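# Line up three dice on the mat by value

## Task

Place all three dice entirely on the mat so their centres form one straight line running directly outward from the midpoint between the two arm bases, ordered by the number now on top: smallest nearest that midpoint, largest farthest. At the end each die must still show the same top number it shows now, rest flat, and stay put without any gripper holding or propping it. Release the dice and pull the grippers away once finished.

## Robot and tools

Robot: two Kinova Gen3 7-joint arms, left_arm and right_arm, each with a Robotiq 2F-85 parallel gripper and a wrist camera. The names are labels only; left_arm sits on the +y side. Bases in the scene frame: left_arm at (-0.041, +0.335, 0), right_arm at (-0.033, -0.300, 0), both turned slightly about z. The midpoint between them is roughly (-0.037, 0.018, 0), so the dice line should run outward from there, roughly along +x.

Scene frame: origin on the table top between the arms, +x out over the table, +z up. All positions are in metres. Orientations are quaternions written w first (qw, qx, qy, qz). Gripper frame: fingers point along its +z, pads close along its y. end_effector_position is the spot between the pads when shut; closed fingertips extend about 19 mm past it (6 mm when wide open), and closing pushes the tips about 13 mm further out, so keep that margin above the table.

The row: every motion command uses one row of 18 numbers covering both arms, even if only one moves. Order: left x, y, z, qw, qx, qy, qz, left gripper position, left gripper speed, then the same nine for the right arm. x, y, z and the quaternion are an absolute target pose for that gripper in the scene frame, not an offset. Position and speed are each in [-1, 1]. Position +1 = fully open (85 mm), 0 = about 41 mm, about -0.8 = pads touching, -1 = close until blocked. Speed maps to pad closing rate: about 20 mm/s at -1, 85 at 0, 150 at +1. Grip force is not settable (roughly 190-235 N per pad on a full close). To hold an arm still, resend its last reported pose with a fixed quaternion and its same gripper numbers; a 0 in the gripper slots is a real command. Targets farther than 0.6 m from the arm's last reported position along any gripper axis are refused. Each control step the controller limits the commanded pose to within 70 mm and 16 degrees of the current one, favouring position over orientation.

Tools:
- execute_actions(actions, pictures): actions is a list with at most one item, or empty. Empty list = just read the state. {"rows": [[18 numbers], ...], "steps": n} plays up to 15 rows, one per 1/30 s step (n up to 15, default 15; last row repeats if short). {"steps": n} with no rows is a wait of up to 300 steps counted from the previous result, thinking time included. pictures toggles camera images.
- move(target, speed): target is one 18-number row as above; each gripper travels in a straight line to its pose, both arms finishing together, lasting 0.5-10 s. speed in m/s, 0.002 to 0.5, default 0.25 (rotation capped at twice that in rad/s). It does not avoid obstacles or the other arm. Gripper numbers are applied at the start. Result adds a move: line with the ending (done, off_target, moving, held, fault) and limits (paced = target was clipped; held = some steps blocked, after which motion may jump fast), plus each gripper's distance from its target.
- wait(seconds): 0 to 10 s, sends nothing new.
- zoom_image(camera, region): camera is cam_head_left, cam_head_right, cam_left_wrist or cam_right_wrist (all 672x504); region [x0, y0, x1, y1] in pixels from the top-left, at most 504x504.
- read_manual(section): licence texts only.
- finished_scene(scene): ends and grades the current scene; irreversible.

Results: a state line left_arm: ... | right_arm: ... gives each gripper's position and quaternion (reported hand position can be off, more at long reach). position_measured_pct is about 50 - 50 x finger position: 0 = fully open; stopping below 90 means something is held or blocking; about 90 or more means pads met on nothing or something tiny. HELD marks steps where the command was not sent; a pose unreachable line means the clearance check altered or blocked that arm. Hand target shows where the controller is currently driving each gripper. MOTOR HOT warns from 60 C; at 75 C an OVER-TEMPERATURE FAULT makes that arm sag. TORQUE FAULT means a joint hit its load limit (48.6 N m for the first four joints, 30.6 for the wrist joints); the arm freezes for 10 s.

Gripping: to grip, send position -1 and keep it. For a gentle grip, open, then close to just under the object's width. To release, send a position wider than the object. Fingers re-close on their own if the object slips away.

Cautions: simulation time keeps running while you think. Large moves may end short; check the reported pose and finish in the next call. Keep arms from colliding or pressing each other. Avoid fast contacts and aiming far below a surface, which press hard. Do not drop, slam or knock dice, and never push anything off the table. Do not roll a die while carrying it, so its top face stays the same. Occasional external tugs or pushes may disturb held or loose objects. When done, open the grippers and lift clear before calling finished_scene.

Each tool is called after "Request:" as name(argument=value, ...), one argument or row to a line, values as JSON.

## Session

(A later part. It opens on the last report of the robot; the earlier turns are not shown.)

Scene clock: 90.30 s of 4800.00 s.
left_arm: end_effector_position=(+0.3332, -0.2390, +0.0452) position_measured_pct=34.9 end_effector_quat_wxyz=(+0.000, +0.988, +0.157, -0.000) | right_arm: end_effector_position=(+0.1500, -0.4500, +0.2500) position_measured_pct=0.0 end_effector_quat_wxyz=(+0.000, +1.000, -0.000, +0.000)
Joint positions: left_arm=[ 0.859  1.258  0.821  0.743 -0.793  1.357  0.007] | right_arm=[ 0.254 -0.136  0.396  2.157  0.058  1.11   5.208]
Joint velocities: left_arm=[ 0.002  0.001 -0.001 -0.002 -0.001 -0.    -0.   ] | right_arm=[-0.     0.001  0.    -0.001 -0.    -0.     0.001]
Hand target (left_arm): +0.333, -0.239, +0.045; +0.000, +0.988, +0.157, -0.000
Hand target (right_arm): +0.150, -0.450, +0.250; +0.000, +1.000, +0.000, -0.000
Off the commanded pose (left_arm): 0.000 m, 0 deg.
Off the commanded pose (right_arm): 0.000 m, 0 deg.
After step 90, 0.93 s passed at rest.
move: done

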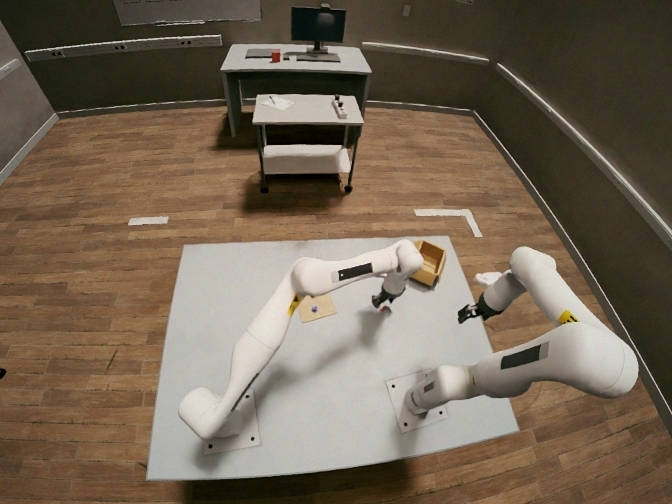

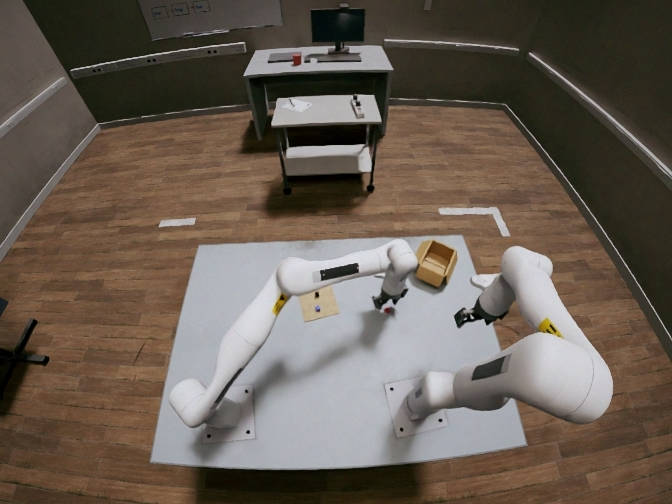

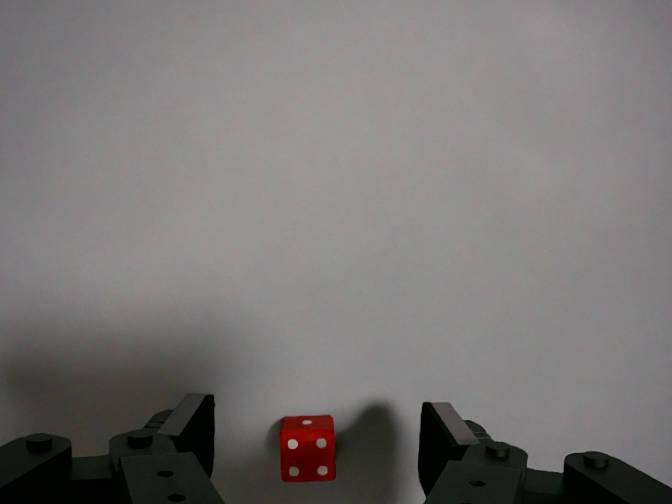

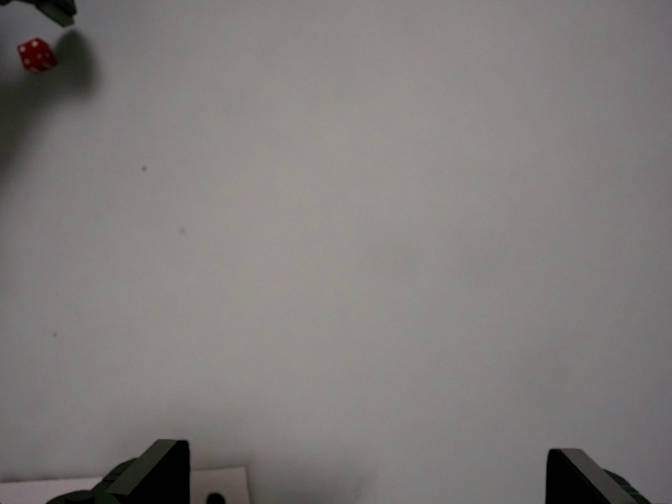

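Request:
move(
  target=[0.3325,-0.237,0.021,0,0.984,0.18,0,0.3,0.3,0.15,-0.45,0.25,0,1,0,0,1,0],
  speed=0.05,
)

Request:
execute_actions(
  actions=[
    {"rows":[[0.3325,-0.237,0.021,0,0.984,0.18,0,-1,0.3,0.15,-0.45,0.25,0,1,0,0,1,0]],"steps":15},
  ],
  pictures=false,
)

Request:
move(
  target=[0.3325,-0.237,0.10,0,0.984,0.18,0,-1,0.3,0.15,-0.45,0.25,0,1,0,0,1,0],
  speed=0.1,
)

Request:
move(
  target=[0.382,0.0275,0.08,0,1,0,0,-1,0.3,0.15,-0.45,0.25,0,1,0,0,1,0],
  speed=0.2,
)

Request:
move(
  target=[0.382,0.0275,0.0245,0,1,0,0,-1,0.3,0.15,-0.45,0.25,0,1,0,0,1,0],
  speed=0.05,
)

Request:
execute_actions(
  actions=[
    {"rows":[[0.382,0.0275,0.0245,0,1,0,0,0.3,0.3,0.15,-0.45,0.25,0,1,0,0,1,0]],"steps":12},
  ],
  pictures=false,
)

Request:
move(
  target=[0.35,0.0275,0.17,0,1,0,0,0.3,0.3,0.15,-0.45,0.25,0,1,0,0,1,0],
  speed=0.1,
)

Scene clock: 95.57 s of 4800.00 s.
left_arm: end_effector_position=(+0.3325, -0.2370, +0.0210) position_measured_pct=34.9 end_effector_quat_wxyz=(-0.000, +0.984, +0.180, -0.000) | right_arm: end_effector_position=(+0.1500, -0.4500, +0.2500) position_measured_pct=0.0 end_effector_quat_wxyz=(+0.000, +1.000, -0.000, +0.000)
Joint positions: left_arm=[ 0.854  1.281  0.805  0.774 -0.797  1.308  0.066] | right_arm=[ 0.254 -0.136  0.396  2.157  0.058  1.11   5.208]
Joint velocities: left_arm=[-0.001 -0.    -0.002  0.001  0.001  0.001 -0.   ] | right_arm=[-0.001  0.001 -0.    -0.001  0.001  0.     0.   ]
Hand target (left_arm): +0.333, -0.237, +0.021; -0.000, +0.984, +0.180, -0.000
Hand target (right_arm): +0.150, -0.450, +0.250; +0.000, +1.000, +0.000, -0.000
Off the commanded pose (left_arm): 0.000 m, 0 deg.
Off the commanded pose (right_arm): 0.000 m, 0 deg.
After step 90, 1.50 s passed at rest.
move: done

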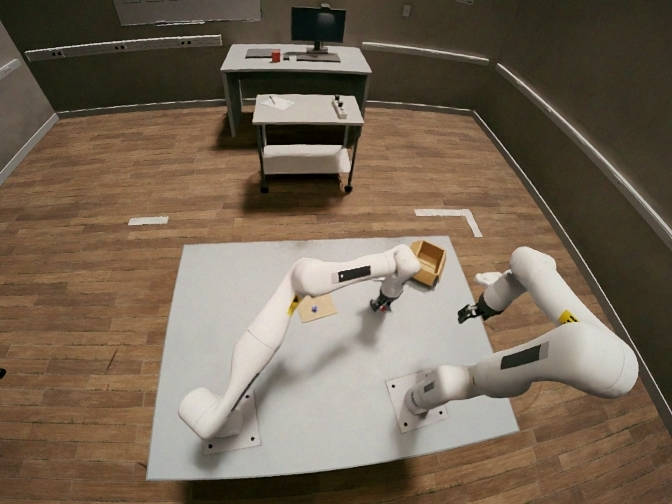

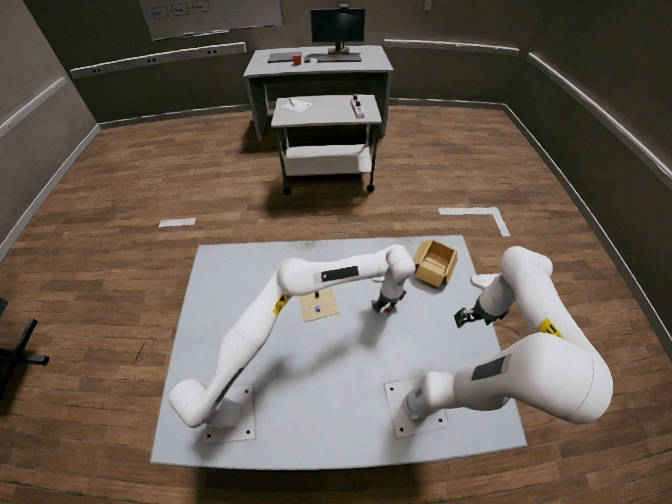

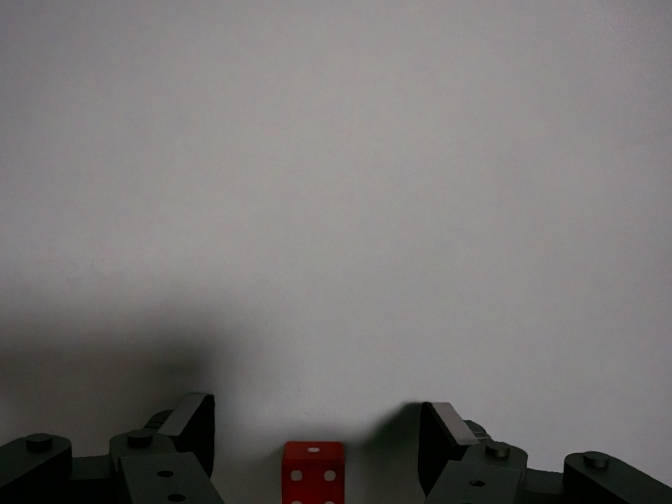

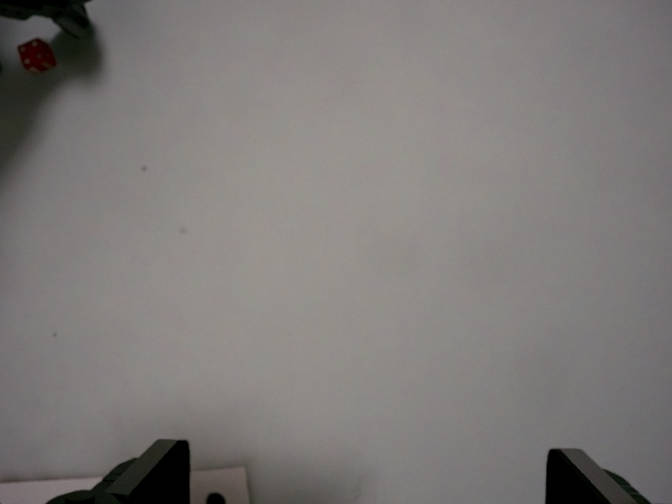

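Scene clock: 96.07 s of 4800.00 s.
left_arm: end_effector_position=(+0.3326, -0.2371, +0.0213) position_measured_pct=78.6 end_effector_quat_wxyz=(+0.000, +0.984, +0.180, +0.000) | right_arm: end_effector_position=(+0.1500, -0.4500, +0.2500) position_measured_pct=0.0 end_effector_quat_wxyz=(+0.000, +1.000, -0.000, +0.000)
Joint positions: left_arm=[ 0.854  1.28   0.805  0.774 -0.797  1.308  0.066] | right_arm=[ 0.254 -0.136  0.396  2.157  0.058  1.11   5.208]
Joint velocities: left_arm=[-0.    -0.005  0.001 -0.     0.     0.    -0.   ] | right_arm=[ 0.     0.001 -0.001  0.001  0.001  0.     0.002]
Hand target (left_arm): +0.332, -0.237, +0.021; -0.000, +0.984, +0.180, -0.000
Hand target (right_arm): +0.150, -0.450, +0.250; +0.000, +1.000, -0.000, -0.000
Off the commanded pose (left_arm): 0.000 m, 0 deg.
Off the commanded pose (right_arm): 0.000 m, 0 deg.
Steps of this call (steps 1 to 15: all 15 steps of this action). Readings (end_effector_position | what the end effector reports):
1: left_arm (+0.3325, -0.2370, +0.0210) | right_arm (+0.1500, -0.4500, +0.2500) | left_arm position_measured_pct=34.9 | right_arm position_measured_pct=0.0
2: left_arm (+0.3325, -0.2370, +0.0210) | right_arm (+0.1500, -0.4500, +0.2500) | left_arm position_measured_pct=35.3 | right_arm position_measured_pct=0.0
4: left_arm (+0.3325, -0.2370, +0.0210) | right_arm (+0.1500, -0.4500, +0.2500) | left_arm position_measured_pct=40.5 | right_arm position_measured_pct=0.0
8: left_arm (+0.3325, -0.2370, +0.0210) | right_arm (+0.1500, -0.4500, +0.2500) | left_arm position_measured_pct=54.4 | right_arm position_measured_pct=0.0
15: the state above

Scene clock: 97.37 s of 4800.00 s.
left_arm: end_effector_position=(+0.3326, -0.2370, +0.1000) position_measured_pct=81.0 end_effector_quat_wxyz=(+0.000, +0.984, +0.180, +0.000) | right_arm: end_effector_position=(+0.1500, -0.4500, +0.2500) position_measured_pct=0.0 end_effector_quat_wxyz=(+0.000, +1.000, +0.000, +0.000)
Joint positions: left_arm=[ 0.868  1.194  0.832  0.695 -0.765  1.452  0.029] | right_arm=[ 0.254 -0.136  0.396  2.157  0.058  1.11   5.208]
Joint velocities: left_arm=[ 0.    -0.     0.001 -0.001 -0.     0.002 -0.001] | right_arm=[ 0.    -0.001  0.     0.001 -0.001 -0.    -0.   ]
Hand target (left_arm): +0.332, -0.237, +0.100; +0.000, +0.984, +0.180, +0.000
Hand target (right_arm): +0.150, -0.450, +0.250; +0.000, +1.000, +0.000, -0.000
Off the commanded pose (left_arm): 0.000 m, 0 deg.
Off the commanded pose (right_arm): 0.000 m, 0 deg.
move: done

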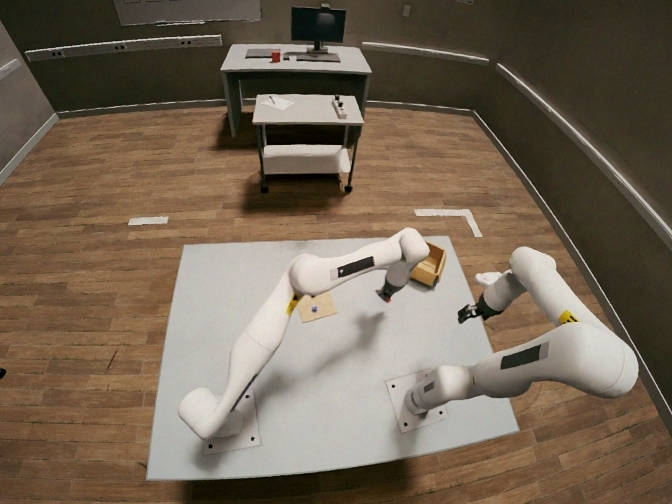

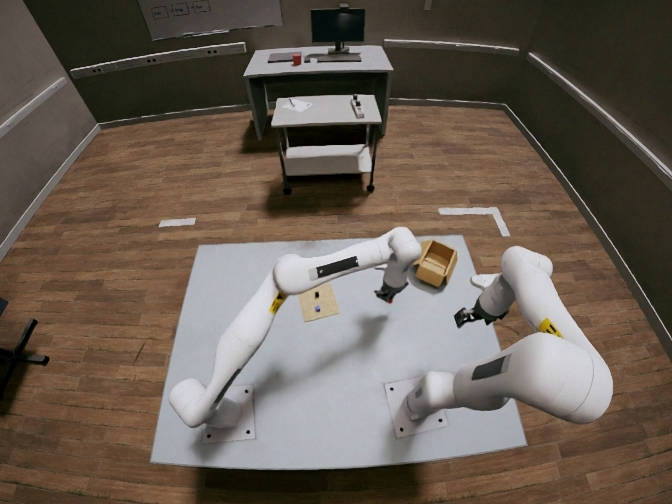

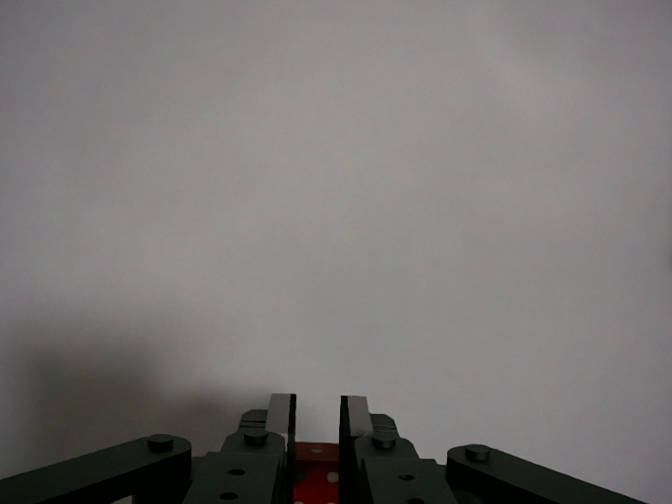

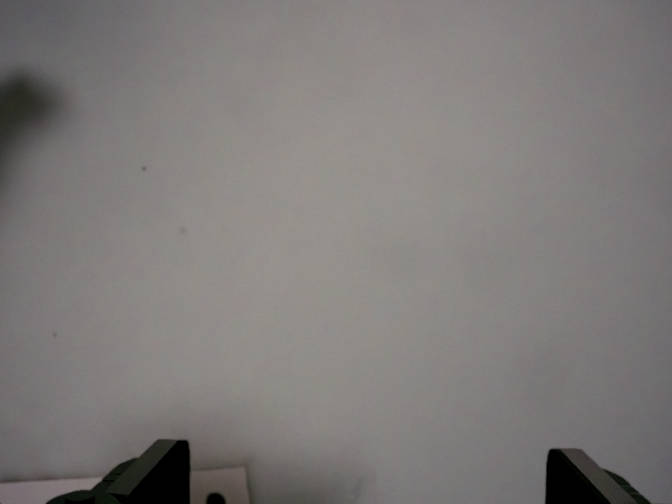

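Scene clock: 99.10 s of 4800.00 s.
left_arm: end_effector_position=(+0.3806, +0.0275, +0.0796) position_measured_pct=81.0 end_effector_quat_wxyz=(-0.000, +1.000, +0.000, -0.000) | right_arm: end_effector_position=(+0.1500, -0.4500, +0.2500) position_measured_pct=0.0 end_effector_quat_wxyz=(+0.000, +1.000, +0.000, +0.000)
Joint positions: left_arm=[ 0.209  0.941  0.933  1.563 -0.831  1.075 -0.336] | right_arm=[ 0.254 -0.136  0.396  2.157  0.058  1.11   5.208]
Joint velocities: left_arm=[-0.01  -0.004 -0.004  0.001  0.002 -0.002 -0.001] | right_arm=[0.    0.    0.    0.    0.002 0.    0.   ]
Hand target (left_arm): +0.381, +0.028, +0.080; -0.000, +1.000, +0.001, -0.000
Hand target (right_arm): +0.150, -0.450, +0.250; +0.000, +1.000, +0.000, -0.000
Off the commanded pose (left_arm): 0.001 m, 0 deg.
Off the commanded pose (right_arm): 0.000 m, 0 deg.
move: done

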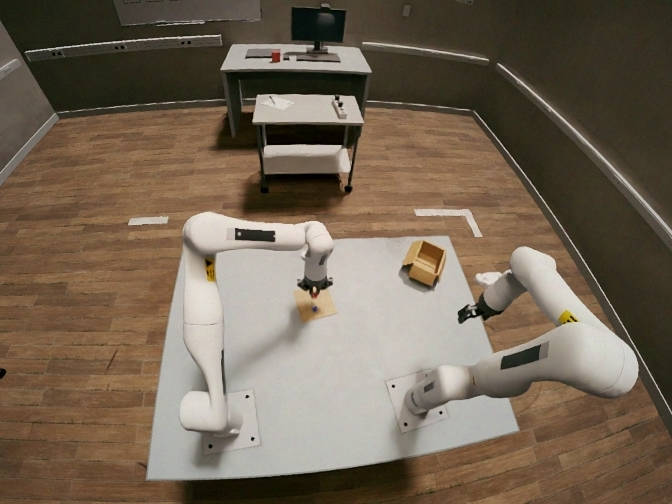

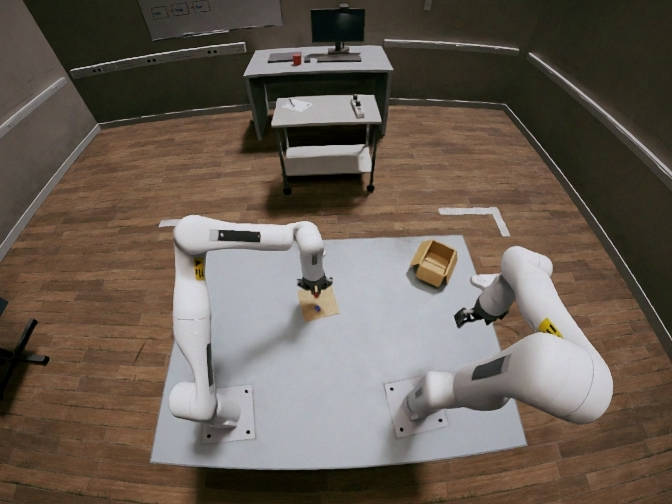

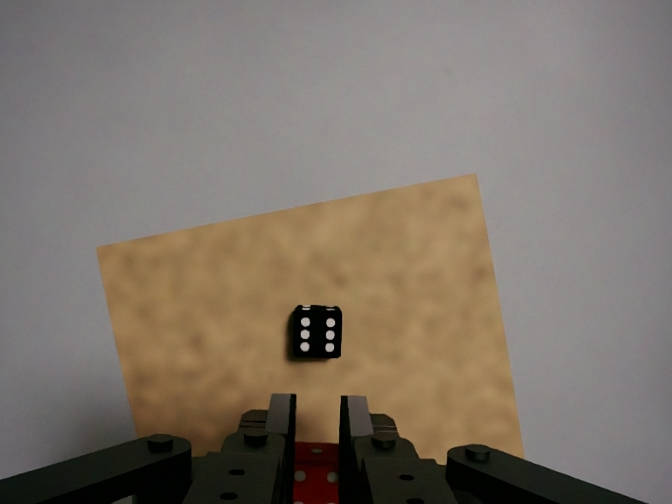

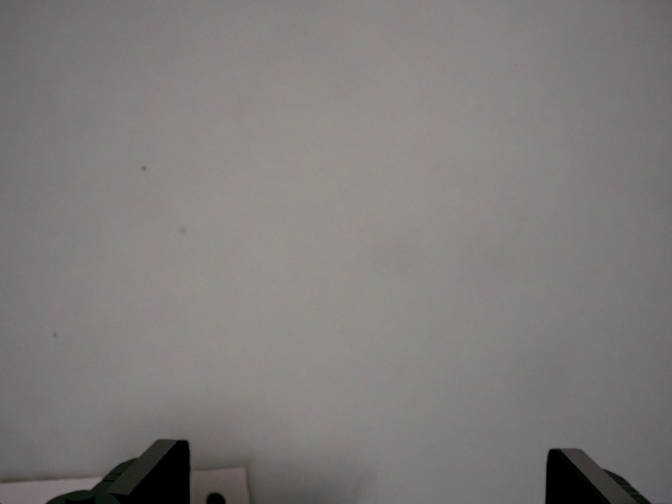

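Scene clock: 100.47 s of 4800.00 s.
left_arm: end_effector_position=(+0.3821, +0.0276, +0.0247) position_measured_pct=81.0 end_effector_quat_wxyz=(-0.000, +1.000, +0.000, +0.000) | right_arm: end_effector_position=(+0.1500, -0.4500, +0.2500) position_measured_pct=0.0 end_effector_quat_wxyz=(+0.000, +1.000, +0.000, +0.000)
Joint positions: left_arm=[ 0.235  1.022  0.868  1.591 -0.906  0.974 -0.289] | right_arm=[ 0.254 -0.136  0.396  2.157  0.058  1.11   5.208]
Joint velocities: left_arm=[ 0.002  0.002  0.001 -0.     0.001 -0.001 -0.   ] | right_arm=[ 0.001  0.    -0.001  0.001  0.001 -0.     0.001]
Hand target (left_arm): +0.382, +0.028, +0.025; -0.000, +1.000, +0.000, +0.000
Hand target (right_arm): +0.150, -0.450, +0.250; +0.000, +1.000, +0.000, -0.000
Off the commanded pose (left_arm): 0.000 m, 0 deg.
Off the commanded pose (right_arm): 0.000 m, 0 deg.
move: done

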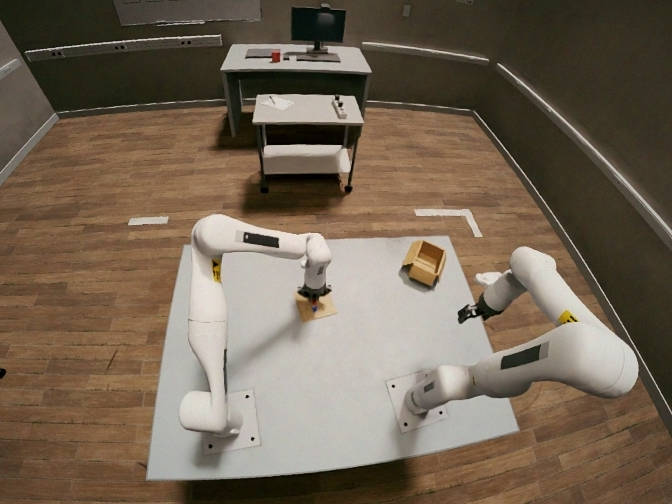

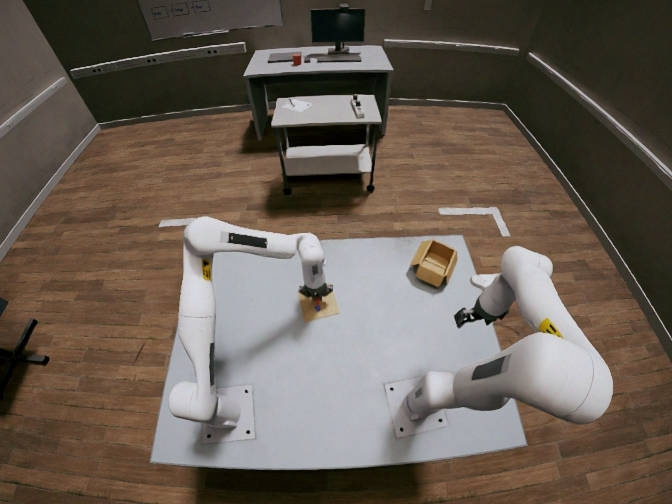

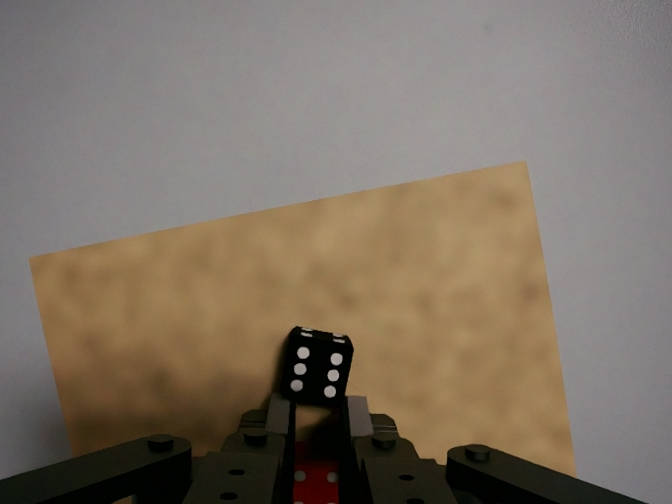

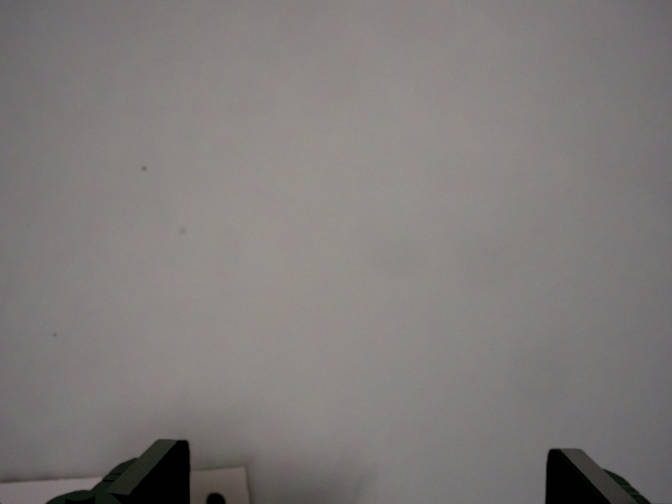

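Scene clock: 100.87 s of 4800.00 s.
left_arm: end_effector_position=(+0.3820, +0.0275, +0.0245) position_measured_pct=46.8 end_effector_quat_wxyz=(-0.000, +1.000, +0.000, +0.000) | right_arm: end_effector_position=(+0.1500, -0.4500, +0.2500) position_measured_pct=0.0 end_effector_quat_wxyz=(+0.000, +1.000, -0.000, +0.000)
Joint positions: left_arm=[ 0.235  1.022  0.868  1.591 -0.906  0.974 -0.289] | right_arm=[ 0.254 -0.136  0.396  2.157  0.058  1.11   5.208]
Joint velocities: left_arm=[-0.    -0.    -0.001  0.    -0.     0.001 -0.   ] | right_arm=[ 0.001 -0.     0.    -0.001 -0.002  0.    -0.   ]
Hand target (left_arm): +0.382, +0.028, +0.025; -0.000, +1.000, -0.000, +0.000
Hand target (right_arm): +0.150, -0.450, +0.250; +0.000, +1.000, -0.000, -0.000
Off the commanded pose (left_arm): 0.000 m, 0 deg.
Off the commanded pose (right_arm): 0.000 m, 0 deg.
Steps of this call (steps 1 to 12: all 12 steps of this action). Readings (end_effector_position | what the end effector reports):
1: left_arm (+0.3821, +0.0276, +0.0246) | right_arm (+0.1500, -0.4500, +0.2500) | left_arm position_measured_pct=81.0 | right_arm position_measured_pct=0.0
2: left_arm (+0.3821, +0.0275, +0.0246) | right_arm (+0.1500, -0.4500, +0.2500) | left_arm position_measured_pct=81.0 | right_arm position_measured_pct=0.0
4: left_arm (+0.3820, +0.0275, +0.0245) | right_arm (+0.1500, -0.4500, +0.2500) | left_arm position_measured_pct=75.4 | right_arm position_measured_pct=0.0
8: left_arm (+0.3820, +0.0275, +0.0245) | right_arm (+0.1500, -0.4500, +0.2500) | left_arm position_measured_pct=61.5 | right_arm position_measured_pct=0.0
12: the state above

Scene clock: 103.03 s of 4800.00 s.
left_arm: end_effector_position=(+0.3498, +0.0273, +0.1696) position_measured_pct=34.9 end_effector_quat_wxyz=(-0.000, +1.000, -0.000, -0.000) | right_arm: end_effector_position=(+0.1500, -0.4500, +0.2500) position_measured_pct=0.0 end_effector_quat_wxyz=(+0.000, +1.000, -0.000, +0.000)
Joint positions: left_arm=[ 0.174  0.784  1.038  1.556 -0.705  1.215 -0.36 ] | right_arm=[ 0.254 -0.136  0.396  2.157  0.058  1.11   5.208]
Joint velocities: left_arm=[-0.003 -0.003  0.    -0.001 -0.001  0.001  0.   ] | right_arm=[-0.001 -0.001 -0.001 -0.001  0.    -0.     0.   ]
Hand target (left_arm): +0.350, +0.027, +0.170; -0.000, +1.000, -0.000, -0.000
Hand target (right_arm): +0.150, -0.450, +0.250; +0.000, +1.000, +0.000, -0.000
Off the commanded pose (left_arm): 0.001 m, 0 deg.
Off the commanded pose (right_arm): 0.000 m, 0 deg.
move: done

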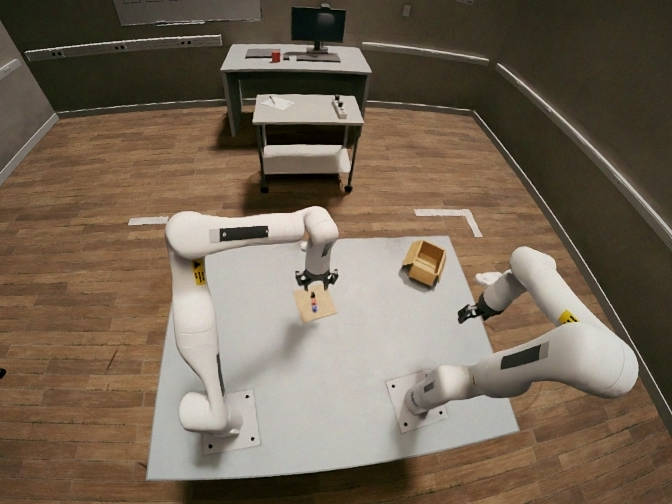

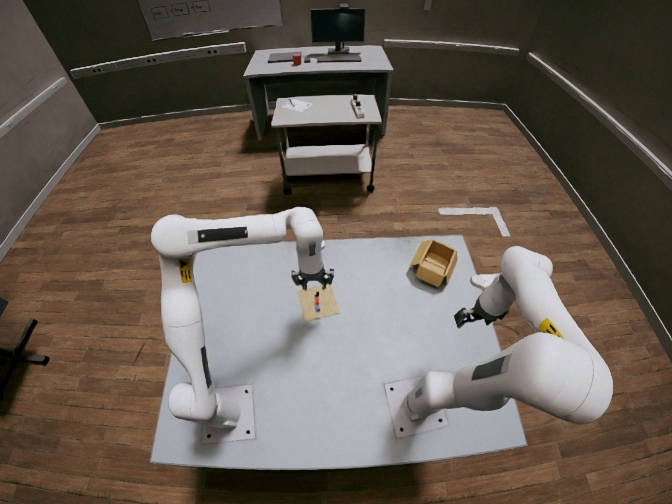

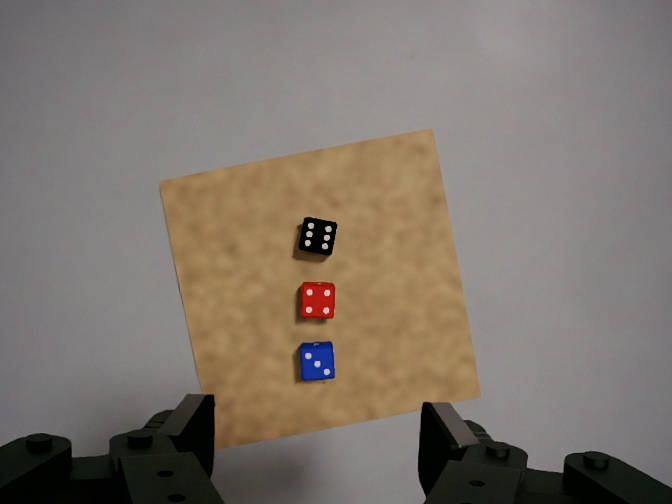

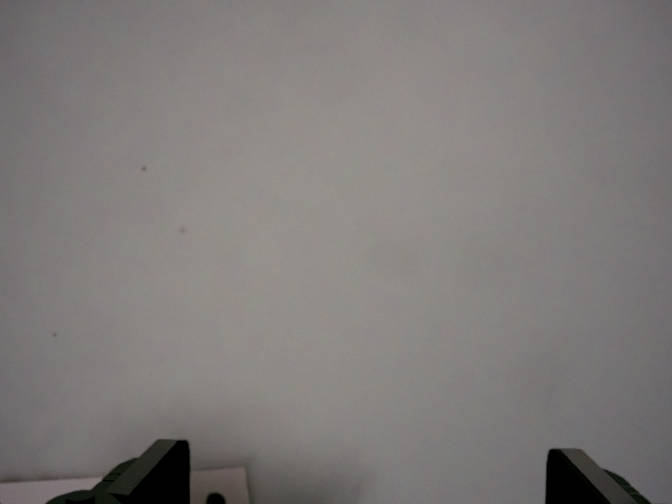

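The black die was nudged slightly but is still flat and in line with the others.

Request:
move(
  target=[0.15,0.15,0.25,0,1,0,0,0.3,0.3,0.15,-0.45,0.25,0,1,0,0,1,0],
  speed=0.2,
)

Request:
finished_scene(
  scene=2,
)

Scene clock: 107.83 s of 4800.00 s.
left_arm: end_effector_position=(+0.1491, +0.1490, +0.2493) position_measured_pct=34.9 end_effector_quat_wxyz=(-0.001, +1.000, -0.001, -0.000) | right_arm: end_effector_position=(+0.1500, -0.4500, +0.2500) position_measured_pct=0.0 end_effector_quat_wxyz=(+0.000, +1.000, -0.000, +0.000)
Joint positions: left_arm=[-0.745  0.27   1.874  2.106 -0.286  1.136 -0.437] | right_arm=[ 0.254 -0.136  0.396  2.157  0.058  1.11   5.208]
Joint velocities: left_arm=[-0.02   0.016 -0.     0.002 -0.013  0.003  0.016] | right_arm=[ 0.001 -0.    -0.    -0.002 -0.    -0.    -0.   ]
Hand target (left_arm): +0.150, +0.150, +0.249; -0.001, +1.000, +0.001, -0.000
Hand target (right_arm): +0.150, -0.450, +0.250; +0.000, +1.000, +0.000, -0.000
Off the commanded pose (left_arm): 0.002 m, 0 deg.
Off the commanded pose (right_arm): 0.000 m, 0 deg.
move: done

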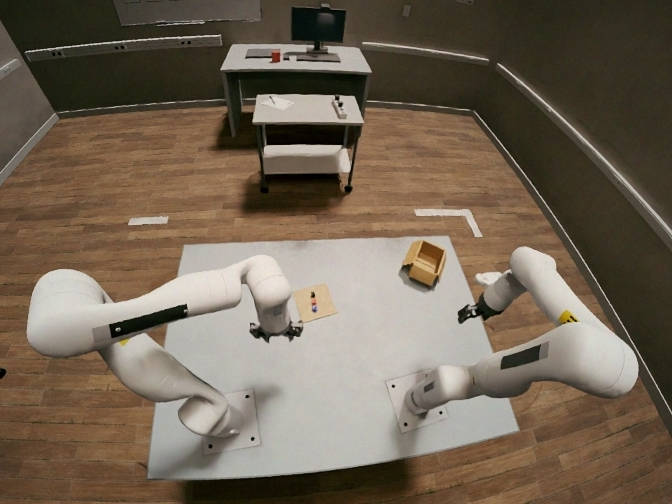

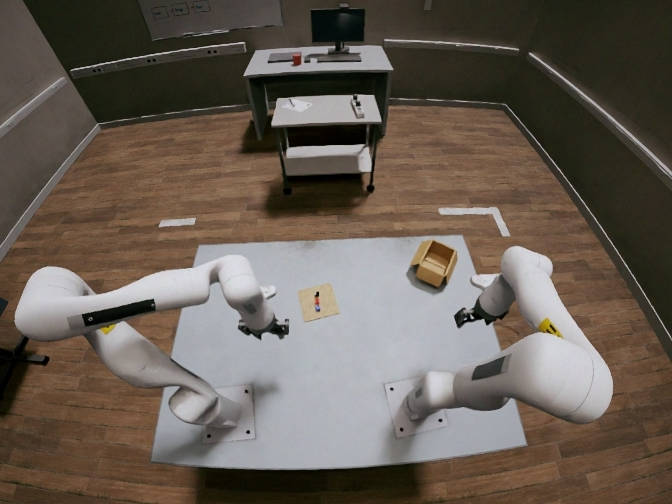

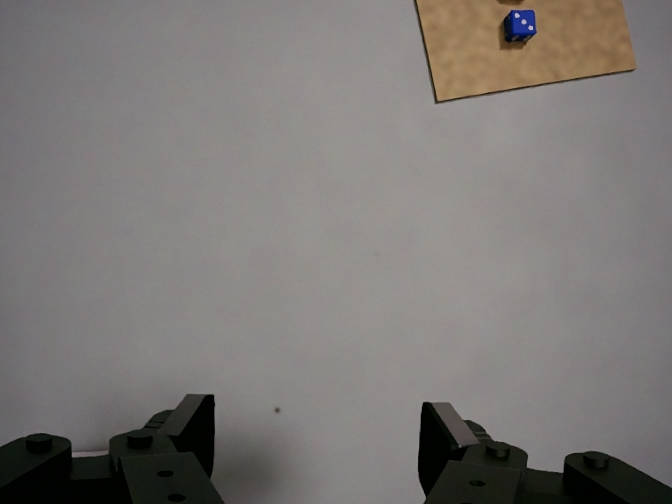

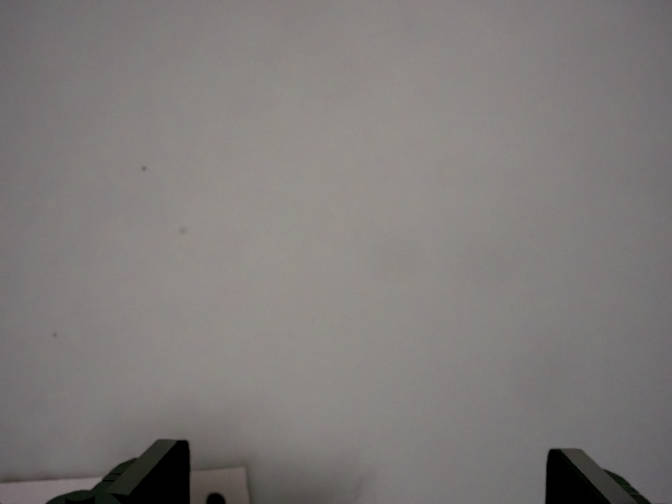

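The scene is finished: the task was done.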